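# Three arms use ropes to move a ringed ball between stands

## Task

Transfer the ball from the stand it rests on to the other stand, which sits in the gap between the benches where no gripper can reach. The ball sits on a ring lying on the first stand's collar, and a rope connects that ring to a metal block on each arm's bench. Finish with the ring resting on the second stand's collar and the ball on top. The ball rolls off if the ring tilts or gets yanked. It counts as a failure if the ball or the ring drops more than slightly below the collar of the lower stand at any moment, including while dangling. Arm bases in the scene frame (metres), with heading in degrees counter-clockwise from +x: arm1 at x=-0.06 y=+1.40 z=+1.00 heading -89; arm2 at x=-1.12 y=-0.87 z=+1.00 heading +28; arm3 at x=+1.23 y=-0.68 z=+1.05 heading +152. At the end, release everything and move the arms away. A result that only holds because a robot keeps it there is not accepted.

## Robot and tools

Setup. Three identical i2rt Big YAM arms, arm1, arm2 and arm3, each with six joints, a two-finger gripper and a wrist camera. The ball and ring cannot be touched directly; each arm can only grip the metal block on its own bench and pull or slacken its rope, so the three ropes must be worked together to lift the ring gently and carry it over to the other stand. Two room cameras, cam_low and cam_top, are fixed in place. Reach is roughly 1.0 m from the joint 1 axis.

Frame. One shared scene frame, origin on the floor, +z up, lengths in metres. The hand point is halfway between the fingertips; the hand z axis runs along the fingers, and the fingers close along hand y. Base poses are given in the task; the exact base pose is never printed.

execute_actions. Argument "actions": a list holding either no action or exactly one. The action is an object keyed by robot name ("arm1", "arm2", "arm3"); each present robot holds one key, "joints", an object mapping joint names to absolute targets (not offsets). Names and ranges: joint1_rad -2.879 to 2.879 (rotation about the base, counter-clockwise from above is positive, 0 points the way the base faces); joint2_rad 0 to 3.141 (shoulder; 0 = upper arm back and near level, increasing raises it up and then forward); joint3_rad 0 to 3.019 (elbow; 0 = folded, increasing opens); joint4_rad -1.692 to 1.57 (hand pitch, positive tips fingers up); joint5_rad -1.57 to 1.57 (hand yaw, positive toward the arm's right); joint6_rad -2.094 to 2.094 (hand roll, positive clockwise viewed from behind); gripper_m 0 to 0.093 (fingertip gap in metres). Radians for joints. Completion tolerances: ±0.045, ±0.14, ±0.09, ±0.055, ±0.03, ±0.035 for joints 1 to 6 and ±0.003 for the gripper. All listed motions start together but finish independently, and each joint moves at its own pace, so the hand can sweep a wide arc. Joints or arms you leave out may keep driving toward earlier targets. An unknown key or a value out of range rejects the whole call and nothing moves. Optional "cameras": a list of names from arm1_cam_wrist, arm2_cam_wrist, arm3_cam_wrist, cam_low, cam_top, or "all"; omitted or null gives every camera, [] gives none. An empty "actions" list just reports state and images. Example: {"arm1": {"joints": {"gripper_m": 0.05}}, "arm2": {"joints": {"joint1_rad": 0.3}}, "arm3": {"joints": {"joint1_rad": 0.3}}}.

wait. "seconds" from 0 to 10; commands nothing new and returns the same report as an empty action.

zoom_image. "camera" (one of the five names) and "region" [x0, y0, x1, y1] in pixels of that camera's most recent full image, top-left origin, at most 504 by 504. Wrist images are 504x504 fisheye; cam_low and cam_top are 672x504.

finished_scene. "scene": the integer number of the current scene. Irreversible; its result states whether the goal was met and may give a new task.

Reading results. joint_positions gives current joint values. The "pictures" line lists the cameras in image order. joint_status describes how each commanded motion ended: "off_target" (stopped short, may still be pushing), "contact_stop" or "time_out" (target discarded, holds where it stopped; after time_out a joint may instead keep a target near its position and keep pushing, shown in on_its_own). "joint command not followed", usually with a "cause:" line, means a safety check blocked that arm's joint targets (gripper targets still run); blocked joints read "not_followed" and may be retried on later actions until the path clears or new targets pass. on_its_own lists what this call did not command; "held at" is the held target, not the position. To relieve a push, command the joint's reported position. Very small target changes may not move anything. A joint supporting a load sags after a time_out. If a call reports a stop, later movement calls in the same reply are skipped.

Heat. Sustained load warms motors, even while you are thinking. MOTOR HOT appears from 85 °C; at 100 °C an OVER-TEMPERATURE FAULT drops that whole arm, and unfinished keys read "limit_stop_at_motor_heat"; resend those targets once cooled.

Cautions. The arms do not stop on contact and can push hard, so avoid driving into benches, blocks or each other. A hard squeeze between two robots ends the run; the inter-arm check ignores fingers, gripper housings and wrist cameras and may react late. Robots do not coordinate timing. Jerking a rope or tipping the ring spills the ball; nothing may leave the work area or reach the floor; a loose object can occasionally be nudged by outside forces. While you compose a reply the robots keep holding the last command. Faster robot motion is preferred, but drops, slips and slams are penalised.

Each tool is called after "Emit:" in YAML: its name, and indented under it one key for each argument.

## Session

I'll start by looking at the current state.

Emit:
execute_actions:
  actions: []

Scene clock: 0.00 s.
arm1.joint_positions: joint1_rad=+0.793 joint2_rad=+0.276 joint3_rad=+1.510 joint4_rad=-1.208 joint5_rad=-0.146 joint6_rad=-0.605 gripper_m=+0.094
arm1.joint_status: not commanded
arm1.hand: x=-0.0195 y=+1.3818 z=+1.6625 quat_wxyz=(-0.591, -0.008, -0.695, +0.408) (m; scene frame)
arm2.joint_positions: joint1_rad=+0.244 joint2_rad=+0.335 joint3_rad=+1.660 joint4_rad=-1.269 joint5_rad=-0.261 joint6_rad=+0.291 gripper_m=+0.095
arm2.joint_status: not commanded
arm2.hand: x=-1.1297 y=-0.8219 z=+1.7028 quat_wxyz=(-0.585, +0.239, -0.646, -0.428) (m; scene frame)
arm3.joint_positions: joint1_rad=+0.332 joint2_rad=+0.337 joint3_rad=+1.592 joint4_rad=-1.300 joint5_rad=-0.122 joint6_rad=-0.522 gripper_m=+0.094
arm3.joint_status: not commanded
arm3.hand: x=+1.1846 y=-0.6818 z=+1.7249 quat_wxyz=(-0.188, +0.699, +0.166, -0.670) (m; scene frame)
pictures: arm1_cam_wrist, arm2_cam_wrist, arm3_cam_wrist, cam_low, cam_top
Images, in order (width x height): arm1_cam_wrist 504x504, arm2_cam_wrist 504x504, arm3_cam_wrist 504x504, cam_low 672x504, cam_top 672x504.

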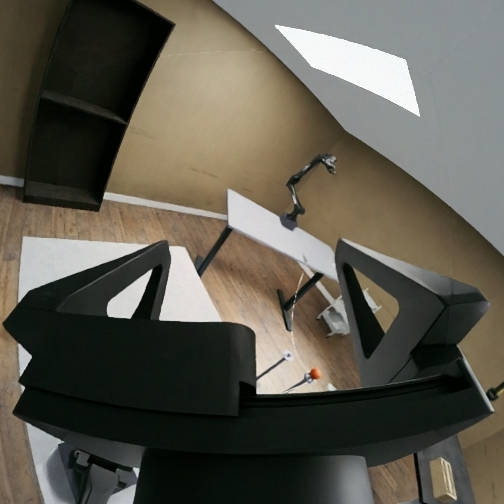

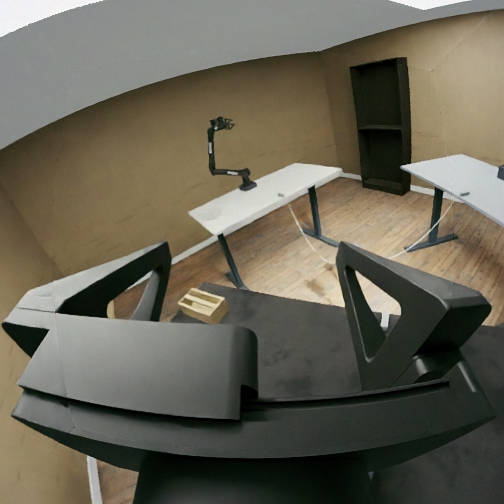

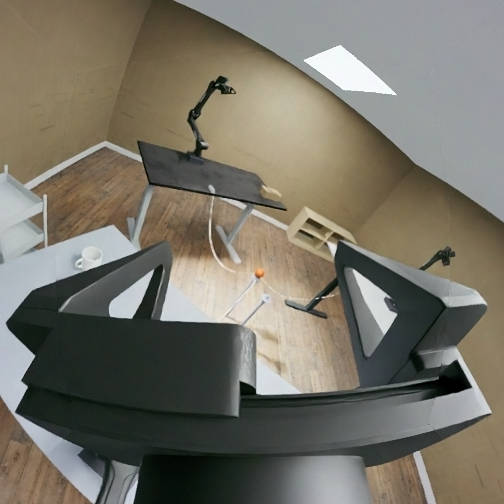

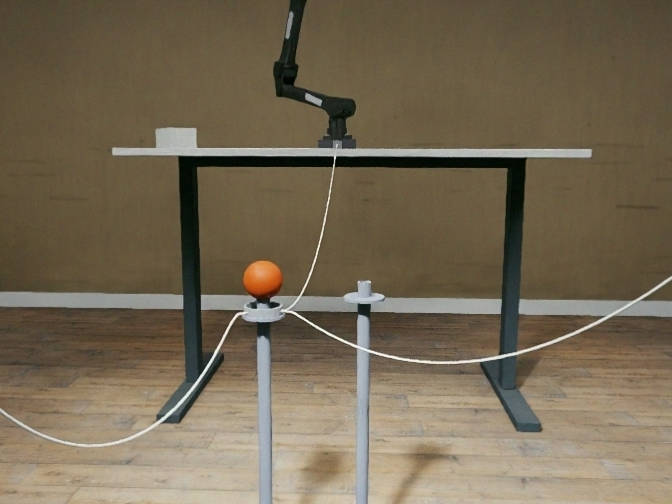

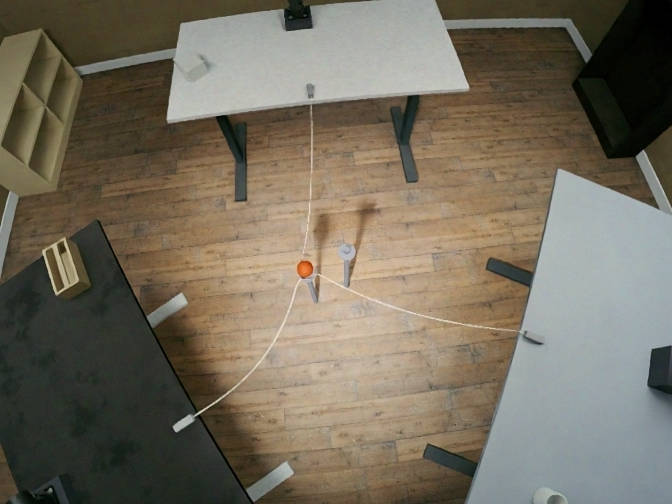

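Emit:
zoom_image:
  camera: "cam_low"
  region: [200, 230, 440, 410]

Emit:
zoom_image:
  camera: "cam_top"
  region: [260, 200, 400, 320]

Emit:
zoom_image:
  camera: "cam_top"
  region: [250, 0, 390, 120]

Emit:
zoom_image:
  camera: "cam_top"
  region: [130, 370, 270, 490]

Emit:
zoom_image:
  camera: "cam_top"
  region: [480, 280, 620, 400]

Region (200, 230, 440, 410) of cam_low's 672x504 image, scaled by 2.100, with more detail than that image has; it fills the top 378 rows of this view, and the rest is white.

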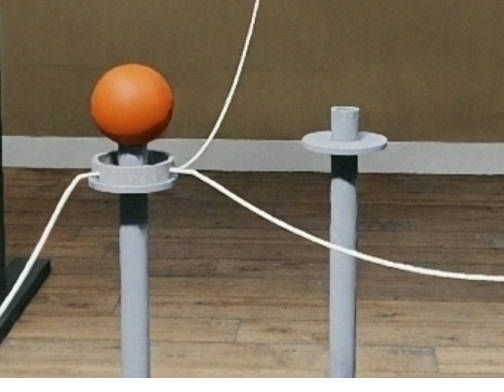

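Region (260, 200, 400, 320) of cam_top's 672x504 image, scaled by 3.600, with more detail than that image has; it fills the top 432 rows of this view, and the rest is white.

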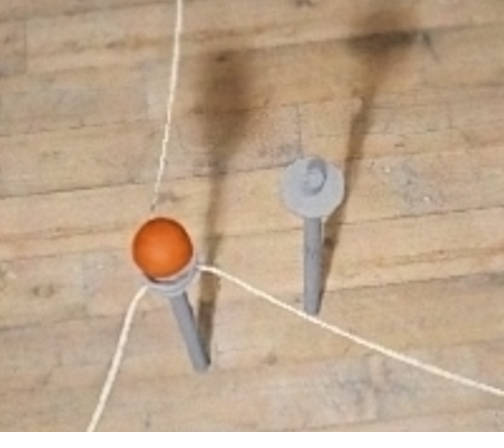

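Region (250, 0, 390, 120) of cam_top's 672x504 image, scaled by 3.600, with more detail than that image has; it fills the top 432 rows of this view, and the rest is white.

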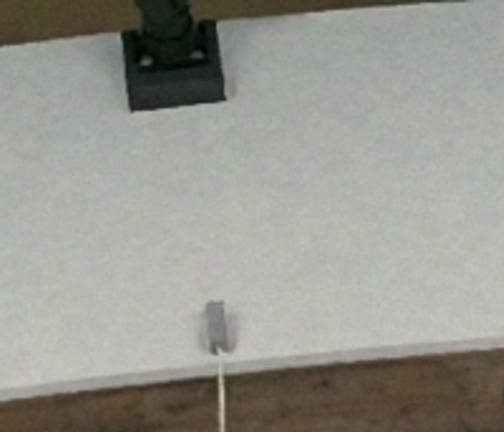

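Region (130, 370, 270, 490) of cam_top's 672x504 image, scaled by 3.600, with more detail than that image has; it fills the top 432 rows of this view, and the rest is white.

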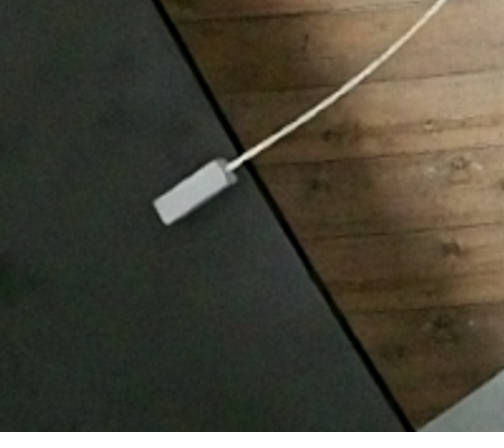

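Region (480, 280, 620, 400) of cam_top's 672x504 image, scaled by 3.600, with more detail than that image has; it fills the top 432 rows of this view, and the rest is white.

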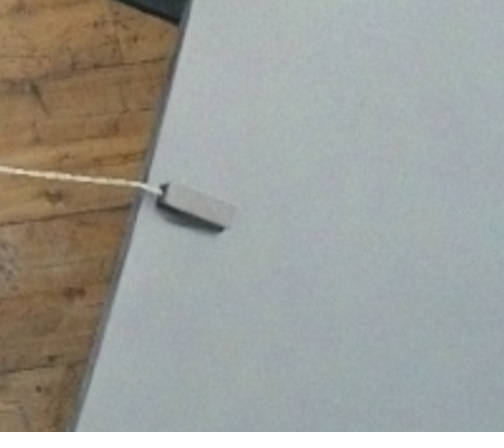

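Emit:
zoom_image:
  camera: "cam_low"
  region: [335, 270, 395, 315]

Emit:
zoom_image:
  camera: "cam_low"
  region: [225, 255, 305, 335]

Emit:
zoom_image:
  camera: "cam_top"
  region: [325, 232, 369, 272]

Emit:
zoom_image:
  camera: "cam_top"
  region: [283, 250, 333, 300]

Region (335, 270, 395, 315) of cam_low's 672x504 image, scaled by 8.400, with more detail than that image has; it fills the top 378 rows of this view, and the rest is white.

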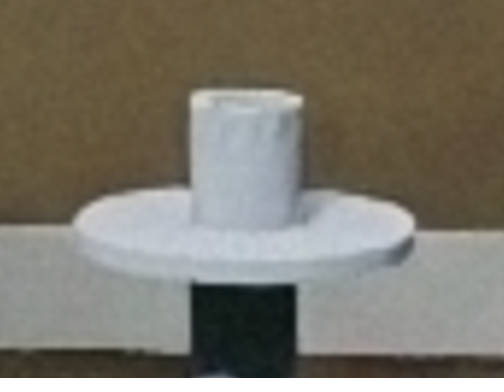

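Region (225, 255, 305, 335) of cam_low's 672x504 image, scaled by 6.300, with more detail than that image has.

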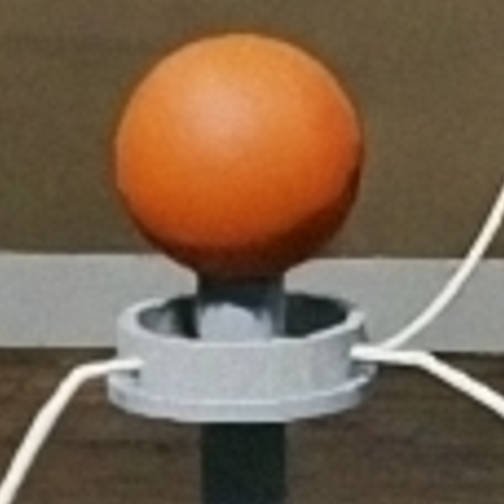

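Region (325, 232, 369, 272) of cam_top's 672x504 image, scaled by 11.455, with more detail than that image has; it fills the top 458 rows of this view, and the rest is white.

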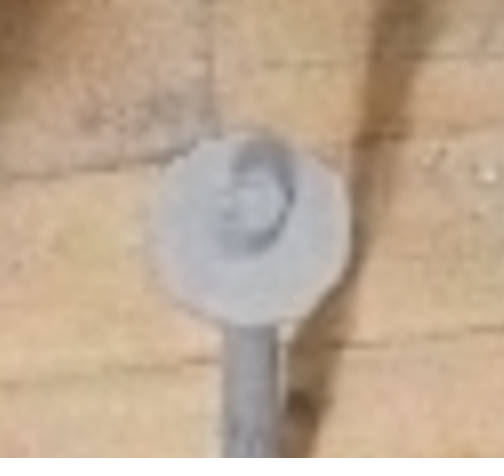

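Region (283, 250, 333, 300) of cam_top's 672x504 image, scaled by 10.080, with more detail than that image has.

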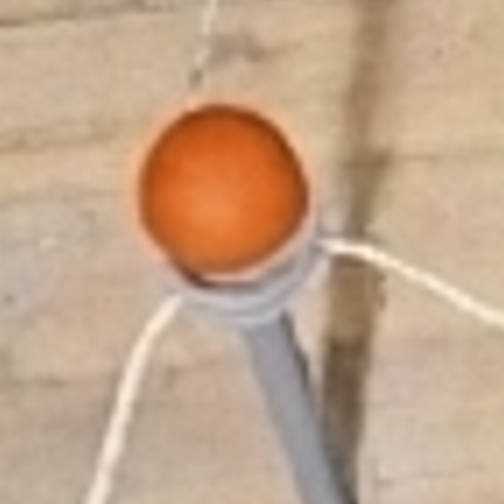

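Emit:
execute_actions:
  actions:
    - {"arm1":{"joints":{"joint1_rad":0,"joint2_rad":1.3,"joint3_rad":1.3,"joint4_rad":-1.5,"joint5_rad":0,"joint6_rad":0,"gripper_m":0.09}},"arm2":{"joints":{"joint1_rad":0,"joint2_rad":1.5,"joint3_rad":1.5,"joint4_rad":-1.5,"joint5_rad":0,"joint6_rad":0,"gripper_m":0.09}},"arm3":{"joints":{"joint1_rad":0,"joint2_rad":1.4,"joint3_rad":1.55,"joint4_rad":-1.65,"joint5_rad":0,"joint6_rad":0,"gripper_m":0.09}}}

Scene clock: 116.57 s.
arm1.joint_positions: joint1_rad=+0.005 joint2_rad=+1.304 joint3_rad=+1.289 joint4_rad=-1.486 joint5_rad=-0.002 joint6_rad=-0.009 gripper_m=+0.090
arm1.joint_status: all done
arm1.hand: x=-0.0561 y=+1.0130 z=+1.2555 quat_wxyz=(-0.028, -0.696, -0.717, +0.015) (m; scene frame)
arm2.joint_positions: joint1_rad=+0.003 joint2_rad=+1.502 joint3_rad=+1.505 joint4_rad=-1.492 joint5_rad=-0.004 joint6_rad=+0.007 gripper_m=+0.090
arm2.joint_status: all done
arm2.hand: x=-0.7041 y=-0.6514 z=+1.2672 quat_wxyz=(-0.038, +0.236, -0.971, -0.011) (m; scene frame)
arm3.joint_positions: joint1_rad=+0.010 joint2_rad=+1.405 joint3_rad=+1.532 joint4_rad=-1.640 joint5_rad=-0.002 joint6_rad=-0.010 gripper_m=+0.090
arm3.joint_status: all done
arm3.hand: x=+0.8614 y=-0.4776 z=+1.3733 quat_wxyz=(+0.000, +0.971, -0.235, -0.033) (m; scene frame)
pictures: arm1_cam_wrist, arm2_cam_wrist, arm3_cam_wrist, cam_low, cam_top
Images, in order (width x height): arm1_cam_wrist 504x504, arm2_cam_wrist 504x504, arm3_cam_wrist 504x504, cam_low 672x504, cam_top 672x504.

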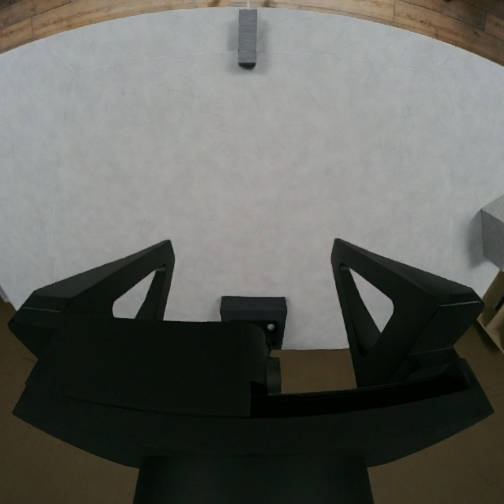

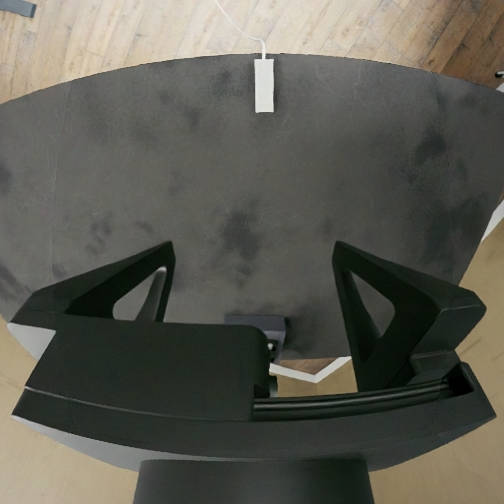

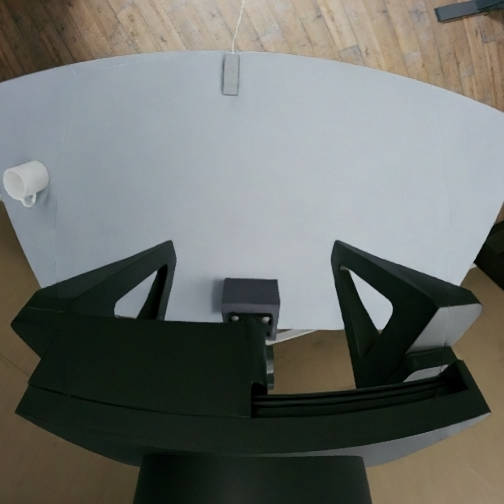

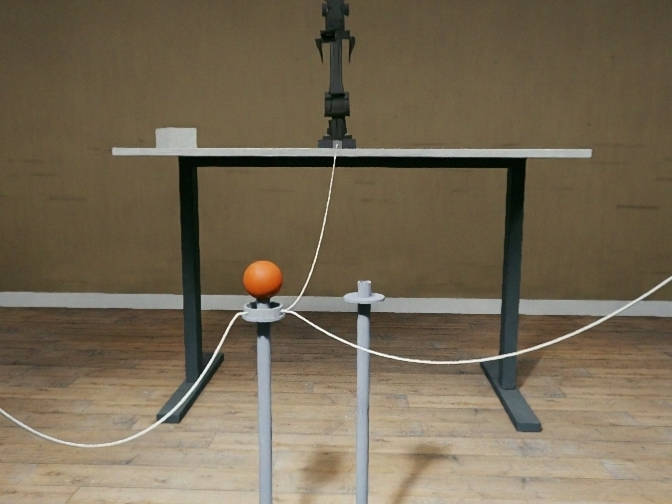

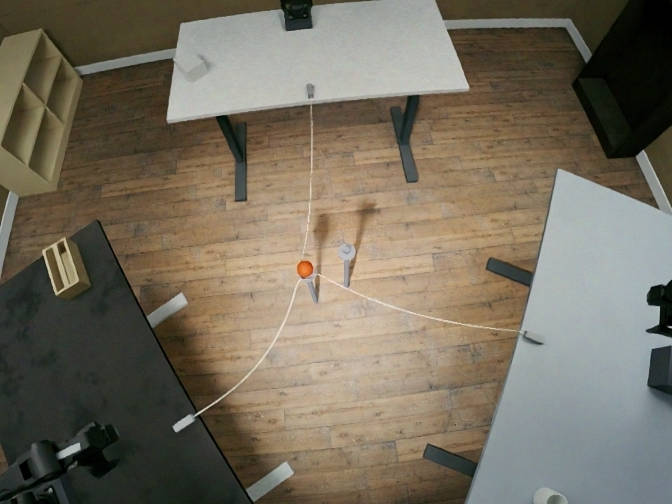

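Emit:
execute_actions:
  actions:
    - {"arm1":{"joints":{"joint4_rad":-0.9}},"arm2":{"joints":{"joint3_rad":2.0}},"arm3":{"joints":{"joint2_rad":1.75}}}
  cameras: ["arm1_cam_wrist","arm2_cam_wrist","cam_top"]

Scene clock: 182.73 s.
arm1.joint_positions: joint1_rad=+0.005 joint2_rad=+1.304 joint3_rad=+1.289 joint4_rad=-0.925 joint5_rad=-0.002 joint6_rad=-0.009 gripper_m=+0.090
arm1.joint_status: all done
arm1.hand: x=-0.0541 y=+0.8847 z=+1.3011 quat_wxyz=(-0.224, -0.664, -0.682, +0.209) (m; scene frame)
arm2.joint_positions: joint1_rad=+0.003 joint2_rad=+1.486 joint3_rad=+1.962 joint4_rad=-1.497 joint5_rad=-0.004 joint6_rad=+0.007 gripper_m=+0.090
arm2.joint_status: all done
arm2.hand: x=-0.6510 y=-0.6232 z=+1.4768 quat_wxyz=(-0.261, +0.229, -0.935, -0.067) (m; scene frame)
arm3.joint_positions: joint1_rad=+0.010 joint2_rad=+1.767 joint3_rad=+1.532 joint4_rad=-1.643 joint5_rad=-0.002 joint6_rad=-0.009 gripper_m=+0.090
arm3.joint_status: all done
arm3.hand: x=+0.8240 y=-0.4605 z=+1.2209 quat_wxyz=(+0.044, +0.961, -0.232, +0.143) (m; scene frame)
pictures: arm1_cam_wrist, arm2_cam_wrist, cam_top
Images, in order (width x height): arm1_cam_wrist 504x504, arm2_cam_wrist 504x504, cam_top 672x504.

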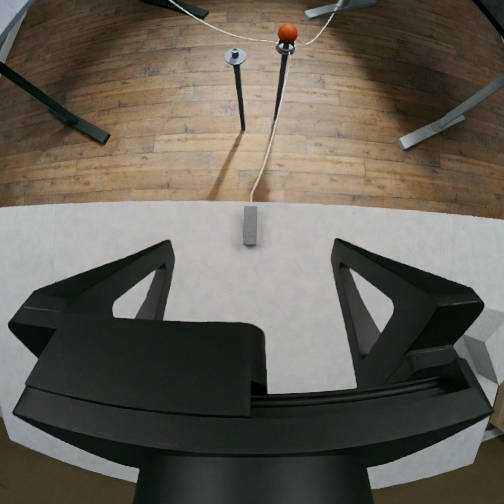

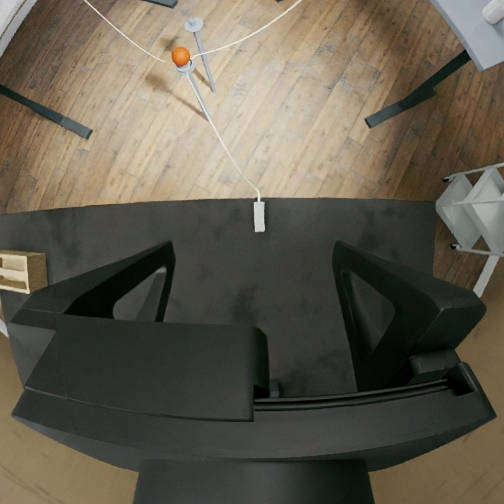

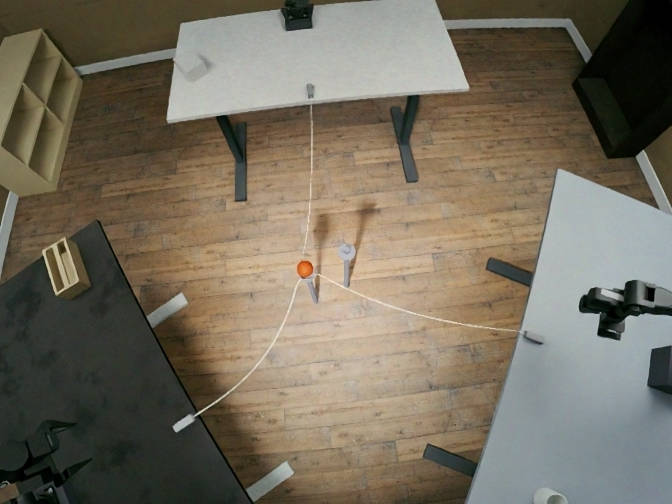

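Emit:
zoom_image:
  camera: "cam_top"
  region: [0, 400, 140, 504]

Emit:
zoom_image:
  camera: "cam_top"
  region: [552, 260, 672, 400]

Emit:
zoom_image:
  camera: "arm1_cam_wrist"
  region: [200, 180, 300, 270]

Emit:
zoom_image:
  camera: "arm2_cam_wrist"
  region: [210, 170, 310, 260]

Emit:
zoom_image:
  camera: "arm1_cam_wrist"
  region: [200, 10, 340, 150]

Emit:
zoom_image:
  camera: "arm2_cam_wrist"
  region: [130, 0, 270, 140]

Region (0, 400, 140, 504) of cam_top's 672x504 image, scaled by 3.600, with more detail than that image has; it fills the top 374 rows of this view, and the rest is white.

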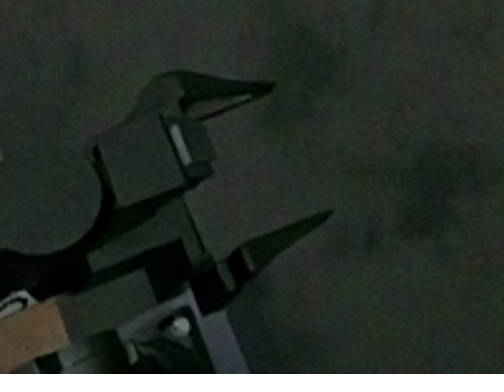

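Region (552, 260, 672, 400) of cam_top's 672x504 image, scaled by 3.600, with more detail than that image has; it fills the left 432 columns of this view, and the rest is white.

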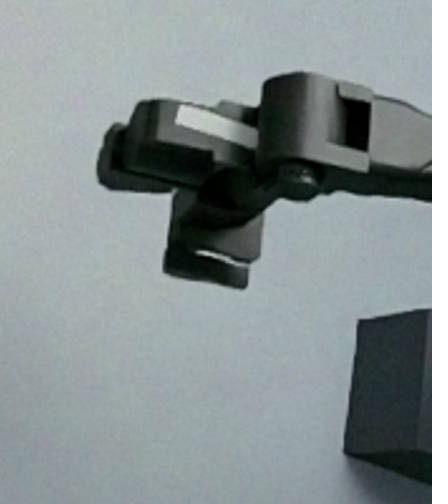

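Region (200, 180, 300, 270) of arm1_cam_wrist's 504x504 image, scaled by 5.040, with more detail than that image has; it fills the top 454 rows of this view, and the rest is white.

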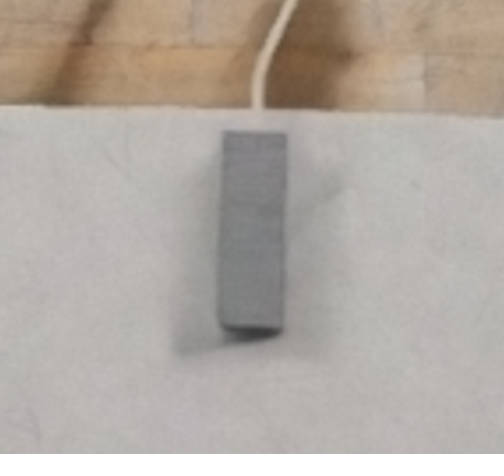

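Region (210, 170, 310, 260) of arm2_cam_wrist's 504x504 image, scaled by 5.040, with more detail than that image has; it fills the top 454 rows of this view, and the rest is white.

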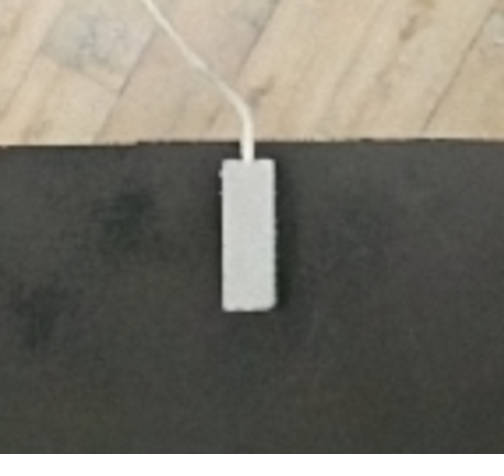

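Region (200, 10, 340, 150) of arm1_cam_wrist's 504x504 image, scaled by 3.600, with more detail than that image has.

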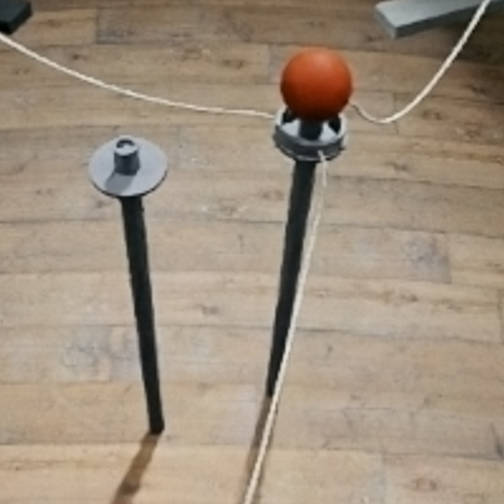

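Region (130, 0, 270, 140) of arm2_cam_wrist's 504x504 image, scaled by 3.600, with more detail than that image has.

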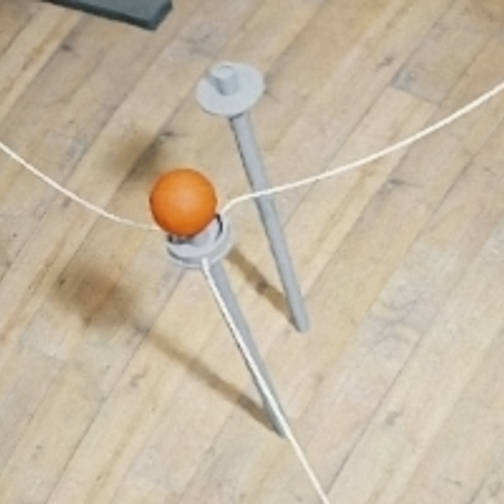

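Emit:
execute_actions:
  actions:
    - {"arm1":{"joints":{"joint1_rad":0.022,"joint2_rad":1.845,"joint3_rad":1.514,"joint4_rad":-1.23,"joint5_rad":0.012,"joint6_rad":0.02}},"arm2":{"joints":{"joint1_rad":-0.021,"joint2_rad":1.872,"joint3_rad":1.539,"joint4_rad":-1.235,"joint5_rad":0,"joint6_rad":-0.02}},"arm3":{"joints":{"joint1_rad":0.082,"joint2_rad":1.832,"joint3_rad":1.475,"joint4_rad":-1.216,"joint5_rad":0.012,"joint6_rad":0.07}}}

Scene clock: 304.47 s.
arm1.joint_positions: joint1_rad=+0.006 joint2_rad=+1.870 joint3_rad=+1.484 joint4_rad=-1.218 joint5_rad=+0.008 joint6_rad=+0.011 gripper_m=+0.090
arm1.joint_status: all done
arm1.hand: x=-0.0515 y=+0.8573 z=+1.0740 quat_wxyz=(+0.013, -0.703, -0.711, -0.017) (m; scene frame)
arm2.joint_positions: joint1_rad=-0.018 joint2_rad=+1.851 joint3_rad=+1.513 joint4_rad=-1.238 joint5_rad=-0.004 joint6_rad=-0.012 gripper_m=+0.090
arm2.joint_status: all done
arm2.hand: x=-0.6241 y=-0.6226 z=+1.1007 quat_wxyz=(+0.005, +0.236, -0.972, +0.000) (m; scene frame)
arm3.joint_positions: joint1_rad=+0.087 joint2_rad=+1.833 joint3_rad=+1.467 joint4_rad=-1.228 joint5_rad=+0.011 joint6_rad=+0.061 gripper_m=+0.090
arm3.joint_status: all done
arm3.hand: x=+0.7381 y=-0.4605 z=+1.1528 quat_wxyz=(+0.003, +0.973, -0.232, +0.007) (m; scene frame)
pictures: arm1_cam_wrist, arm2_cam_wrist, arm3_cam_wrist, cam_low, cam_top
Images, in order (width x height): arm1_cam_wrist 504x504, arm2_cam_wrist 504x504, arm3_cam_wrist 504x504, cam_low 672x504, cam_top 672x504.

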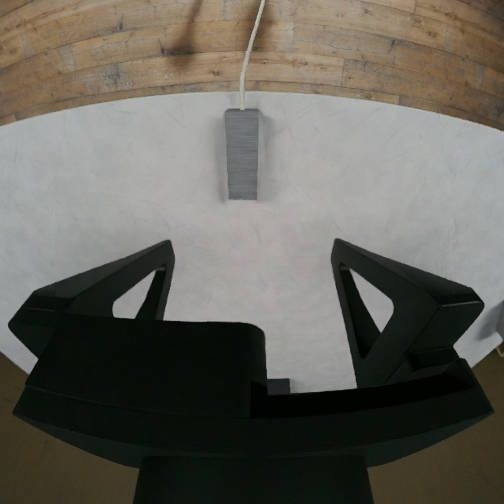

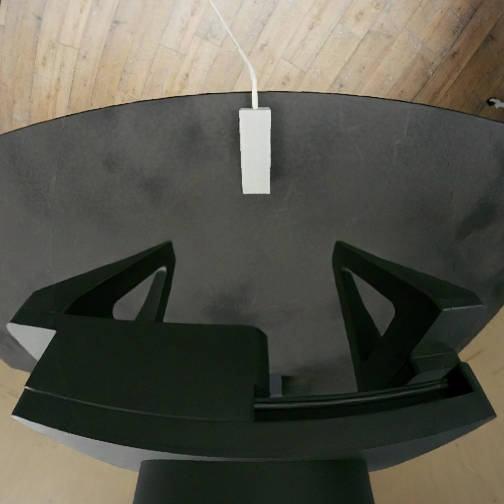

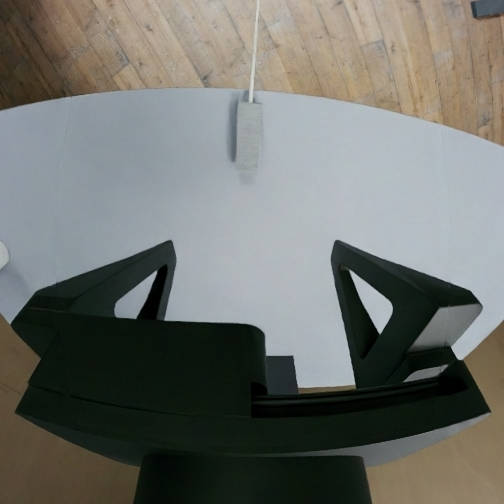

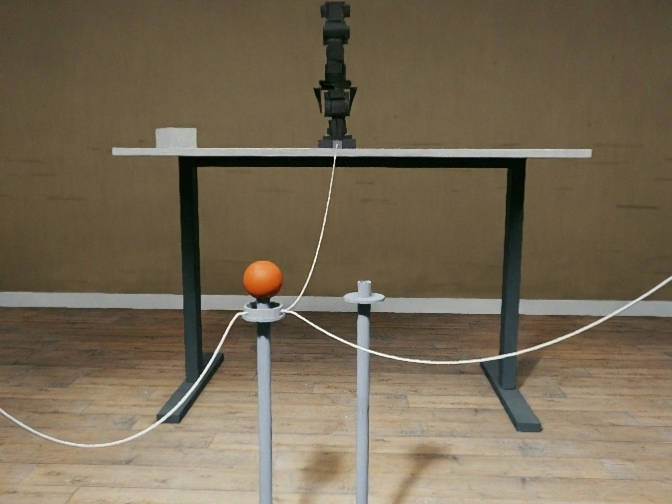

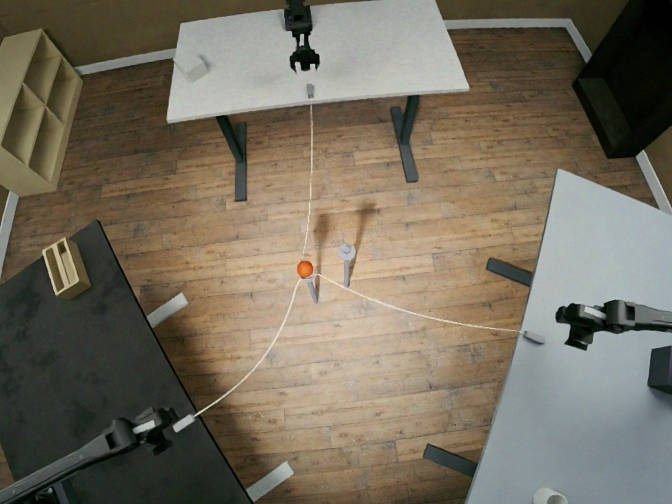

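Emit:
zoom_image:
  camera: "arm1_cam_wrist"
  region: [150, 70, 350, 270]

Emit:
zoom_image:
  camera: "arm2_cam_wrist"
  region: [150, 70, 350, 270]

Emit:
zoom_image:
  camera: "arm3_cam_wrist"
  region: [150, 70, 350, 270]

Emit:
zoom_image:
  camera: "cam_low"
  region: [290, 70, 390, 170]

Region (150, 70, 350, 270) of arm1_cam_wrist's 504x504 image, scaled by 2.520, with more detail than that image has.

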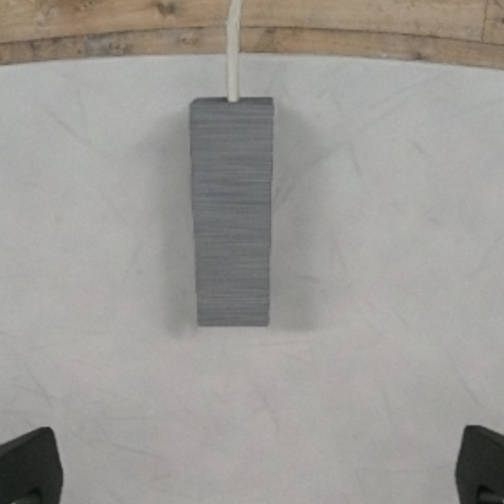

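Region (150, 70, 350, 270) of arm2_cam_wrist's 504x504 image, scaled by 2.520, with more detail than that image has.

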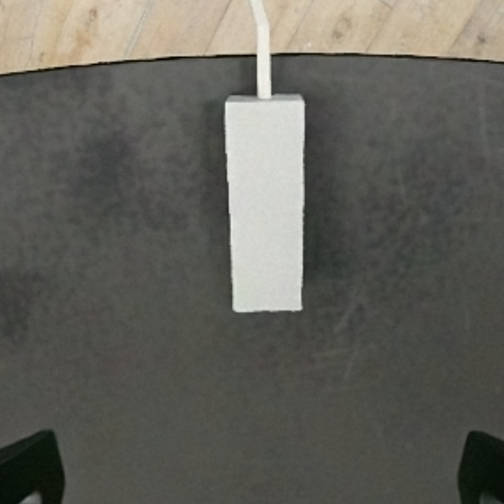

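Region (150, 70, 350, 270) of arm3_cam_wrist's 504x504 image, scaled by 2.520, with more detail than that image has.

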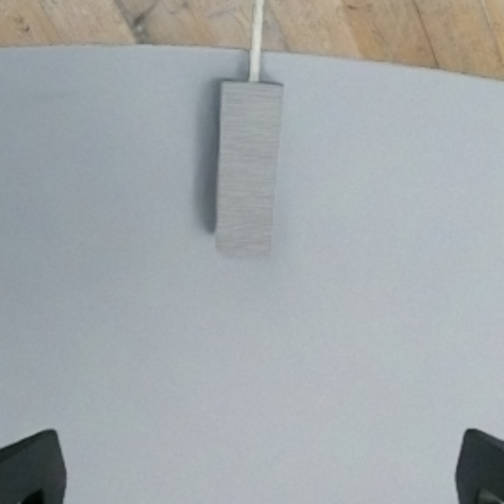

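Region (290, 70, 390, 170) of cam_low's 672x504 image, scaled by 5.040, with more detail than that image has.

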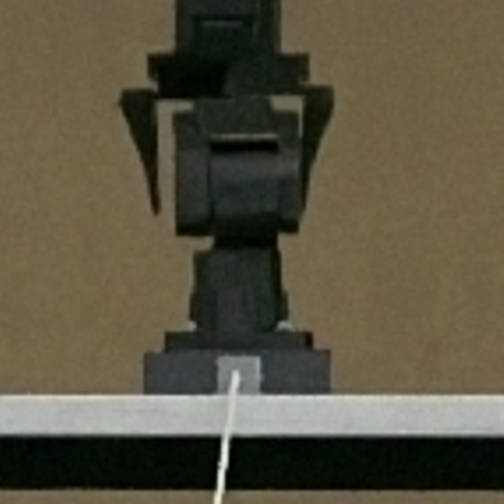

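Emit:
execute_actions:
  actions:
    - {"arm1":{"joints":{"joint1_rad":0.04,"joint2_rad":1.99,"joint3_rad":1.415,"joint4_rad":-0.95,"joint5_rad":0.012,"joint6_rad":0.03}},"arm2":{"joints":{"joint1_rad":-0.021,"joint2_rad":2.012,"joint3_rad":1.465,"joint4_rad":-0.995,"joint5_rad":0,"joint6_rad":-0.02}},"arm3":{"joints":{"joint1_rad":0.105,"joint2_rad":2.095,"joint3_rad":1.39,"joint4_rad":-0.845,"joint5_rad":0.012,"joint6_rad":0.14}}}
  cameras: ["arm1_cam_wrist","arm2_cam_wrist","arm3_cam_wrist","cam_low"]

Scene clock: 425.67 s.
arm1.joint_positions: joint1_rad=+0.029 joint2_rad=+2.013 joint3_rad=+1.401 joint4_rad=-0.966 joint5_rad=+0.009 joint6_rad=+0.021 gripper_m=+0.090
arm1.joint_status: all done
arm1.hand: x=-0.0367 y=+0.8468 z=+0.9700 quat_wxyz=(+0.004, -0.698, -0.716, -0.008) (m; scene frame)
arm2.joint_positions: joint1_rad=-0.018 joint2_rad=+2.011 joint3_rad=+1.467 joint4_rad=-1.004 joint5_rad=-0.004 joint6_rad=-0.013 gripper_m=+0.090
arm2.joint_status: all done
arm2.hand: x=-0.6010 y=-0.6111 z=+0.9984 quat_wxyz=(-0.009, +0.236, -0.972, -0.003) (m; scene frame)
arm3.joint_positions: joint1_rad=+0.094 joint2_rad=+2.116 joint3_rad=+1.371 joint4_rad=-0.856 joint5_rad=+0.011 joint6_rad=+0.131 gripper_m=+0.090
arm3.joint_status: all done
arm3.hand: x=+0.7223 y=-0.4611 z=+0.9712 quat_wxyz=(+0.003, +0.965, -0.262, +0.011) (m; scene frame)
pictures: arm1_cam_wrist, arm2_cam_wrist, arm3_cam_wrist, cam_low
Images, in order (width x height): arm1_cam_wrist 504x504, arm2_cam_wrist 504x504, arm3_cam_wrist 504x504, cam_low 672x504.

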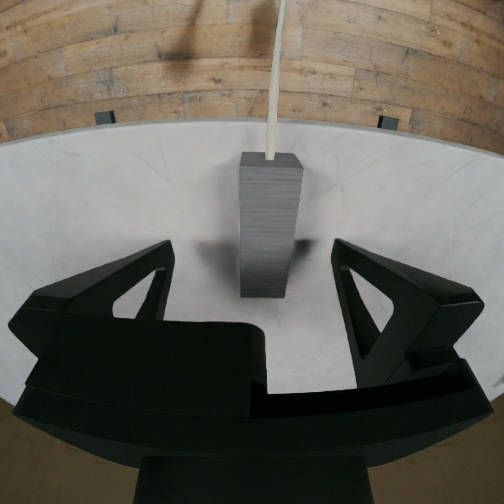

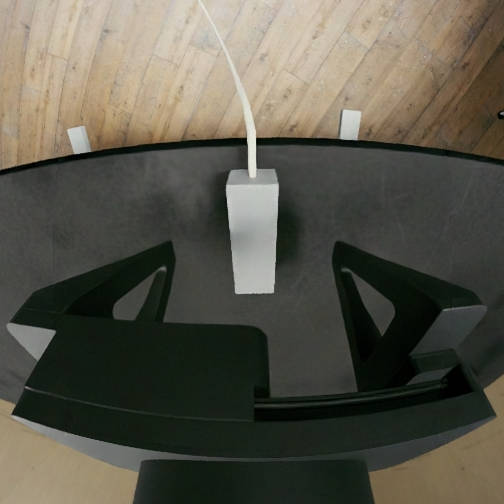

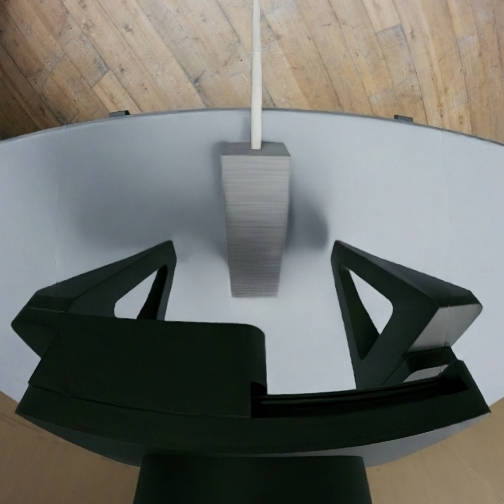

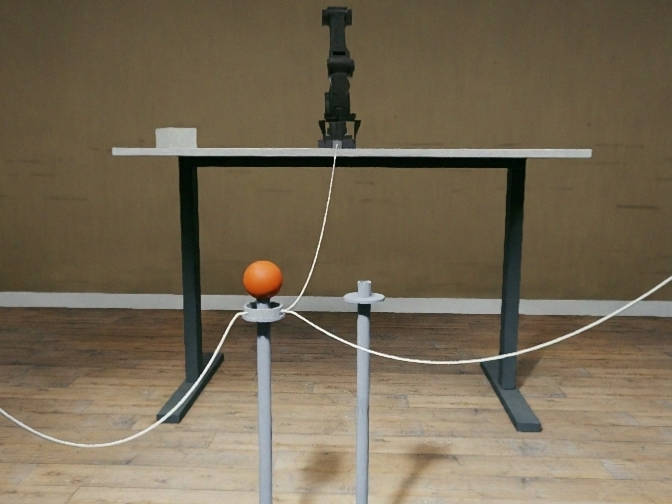

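Emit:
zoom_image:
  camera: "cam_low"
  region: [307, 105, 367, 165]

Emit:
zoom_image:
  camera: "arm3_cam_wrist"
  region: [150, 100, 360, 310]

Emit:
zoom_image:
  camera: "arm2_cam_wrist"
  region: [150, 100, 360, 310]

Region (307, 105, 367, 165) of cam_low's 672x504 image, scaled by 8.400, with more detail than that image has.

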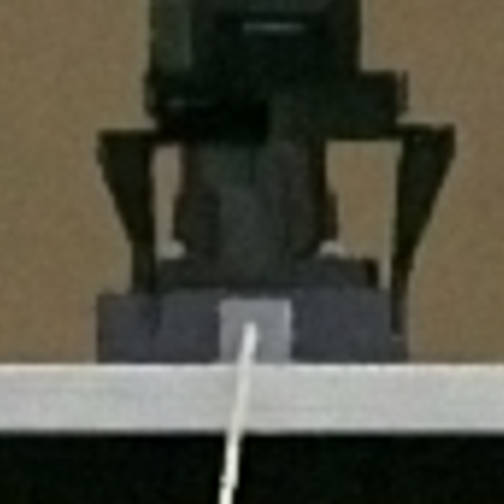

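Region (150, 100, 360, 310) of arm3_cam_wrist's 504x504 image, scaled by 2.400, with more detail than that image has.

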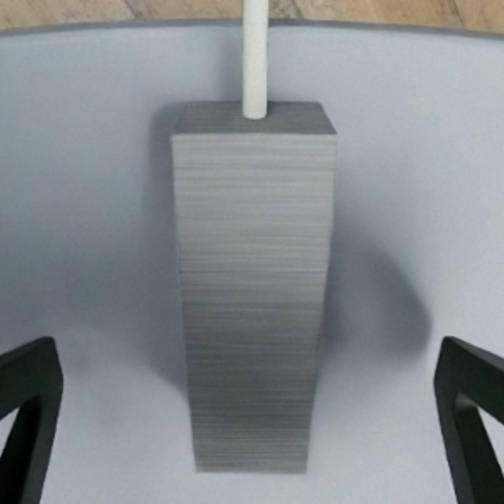

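Region (150, 100, 360, 310) of arm2_cam_wrist's 504x504 image, scaled by 2.400, with more detail than that image has.

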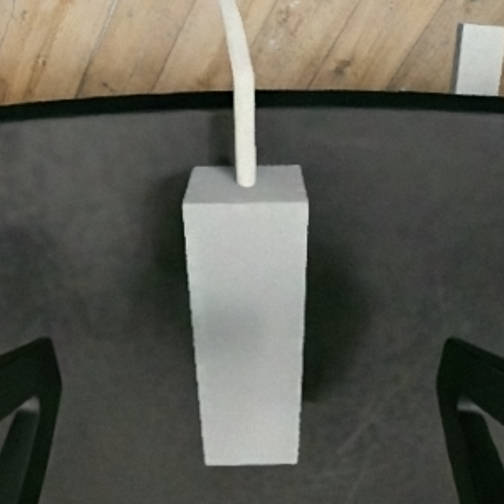

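Emit:
execute_actions:
  actions:
    - {"arm1":{"joints":{"joint1_rad":0.004}},"arm2":{"joints":{"joint2_rad":2.046}}}
  cameras: ["arm1_cam_wrist","arm2_cam_wrist"]

Scene clock: 465.43 s.
arm1.joint_positions: joint1_rad=+0.017 joint2_rad=+2.013 joint3_rad=+1.401 joint4_rad=-0.966 joint5_rad=+0.009 joint6_rad=+0.021 gripper_m=+0.090
arm1.joint_status: all done
arm1.hand: x=-0.0435 y=+0.8465 z=+0.9699 quat_wxyz=(+0.004, -0.703, -0.711, -0.008) (m; scene frame)
arm2.joint_positions: joint1_rad=-0.018 joint2_rad=+2.024 joint3_rad=+1.467 joint4_rad=-1.004 joint5_rad=-0.004 joint6_rad=-0.013 gripper_m=+0.090
arm2.joint_status: all done
arm2.hand: x=-0.6025 y=-0.6119 z=+0.9914 quat_wxyz=(-0.003, +0.236, -0.972, -0.002) (m; scene frame)
arm3.joint_positions: joint1_rad=+0.094 joint2_rad=+2.116 joint3_rad=+1.371 joint4_rad=-0.856 joint5_rad=+0.011 joint6_rad=+0.131 gripper_m=+0.090
arm3.joint_status: not commanded
arm3.hand: x=+0.7223 y=-0.4611 z=+0.9712 quat_wxyz=(+0.003, +0.965, -0.262, +0.011) (m; scene frame)
pictures: arm1_cam_wrist, arm2_cam_wrist
Images, in order (width x height): arm1_cam_wrist 504x504, arm2_cam_wrist 504x504.

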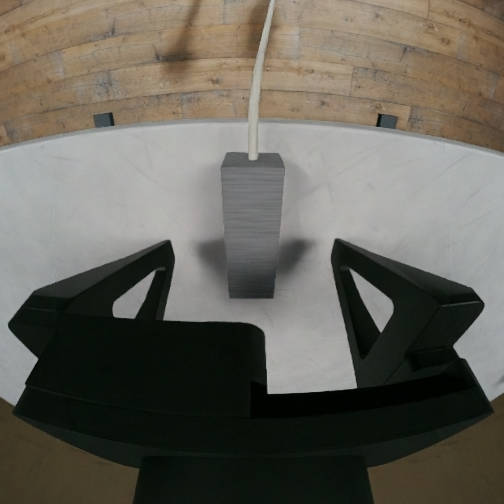

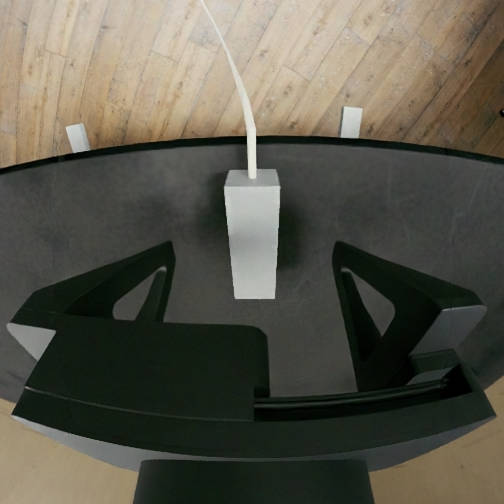

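Emit:
execute_actions:
  actions:
    - {"arm1":{"joints":{"gripper_m":0.015}},"arm2":{"joints":{"joint2_rad":2.067}},"arm3":{"joints":{"gripper_m":0.015}}}
  cameras: ["arm1_cam_wrist","arm2_cam_wrist","arm3_cam_wrist"]

Scene clock: 473.00 s.
arm1.joint_positions: joint1_rad=+0.017 joint2_rad=+2.013 joint3_rad=+1.401 joint4_rad=-0.966 joint5_rad=+0.009 joint6_rad=+0.022 gripper_m=+0.025
arm1.joint_status: gripper_m off_target (ended at +0.025, target +0.015)
arm1.hand: x=-0.0435 y=+0.8464 z=+0.9699 quat_wxyz=(+0.004, -0.703, -0.711, -0.008) (m; scene frame)
arm2.joint_positions: joint1_rad=-0.018 joint2_rad=+2.048 joint3_rad=+1.467 joint4_rad=-1.004 joint5_rad=-0.004 joint6_rad=-0.013 gripper_m=+0.090
arm2.joint_status: all done
arm2.hand: x=-0.6056 y=-0.6135 z=+0.9782 quat_wxyz=(+0.009, +0.236, -0.972, +0.001) (m; scene frame)
arm3.joint_positions: joint1_rad=+0.094 joint2_rad=+2.116 joint3_rad=+1.371 joint4_rad=-0.856 joint5_rad=+0.012 joint6_rad=+0.132 gripper_m=+0.025
arm3.joint_status: gripper_m off_target (ended at +0.025, target +0.015)
arm3.hand: x=+0.7222 y=-0.4610 z=+0.9712 quat_wxyz=(+0.003, +0.965, -0.262, +0.011) (m; scene frame)
pictures: arm1_cam_wrist, arm2_cam_wrist, arm3_cam_wrist
Images, in order (width x height): arm1_cam_wrist 504x504, arm2_cam_wrist 504x504, arm3_cam_wrist 504x504.

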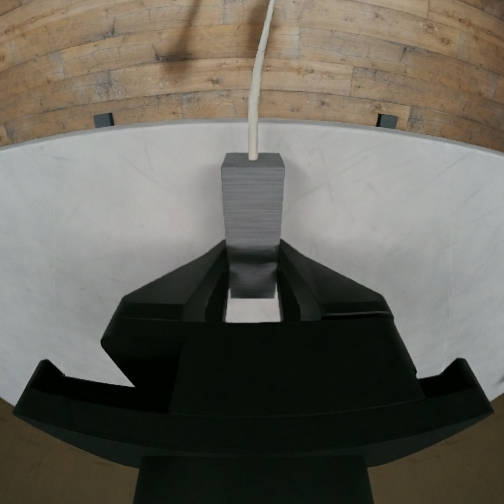

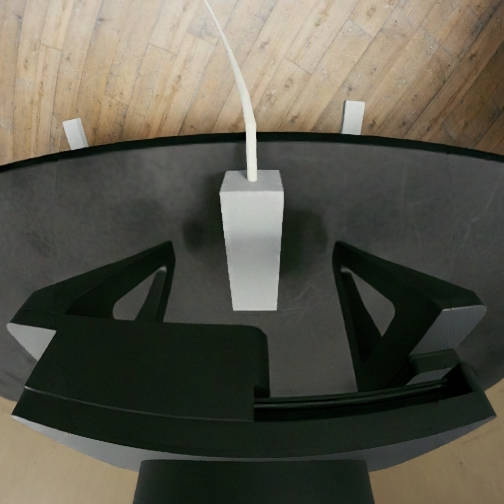

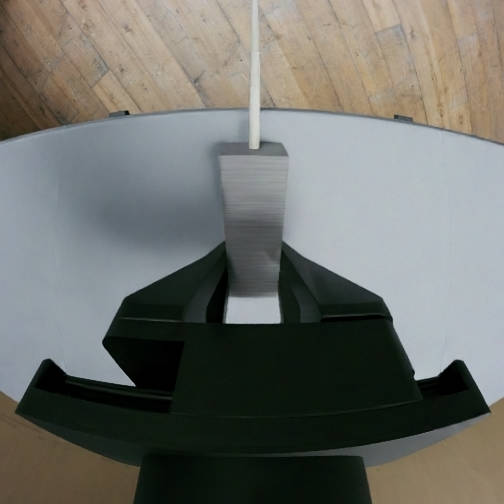

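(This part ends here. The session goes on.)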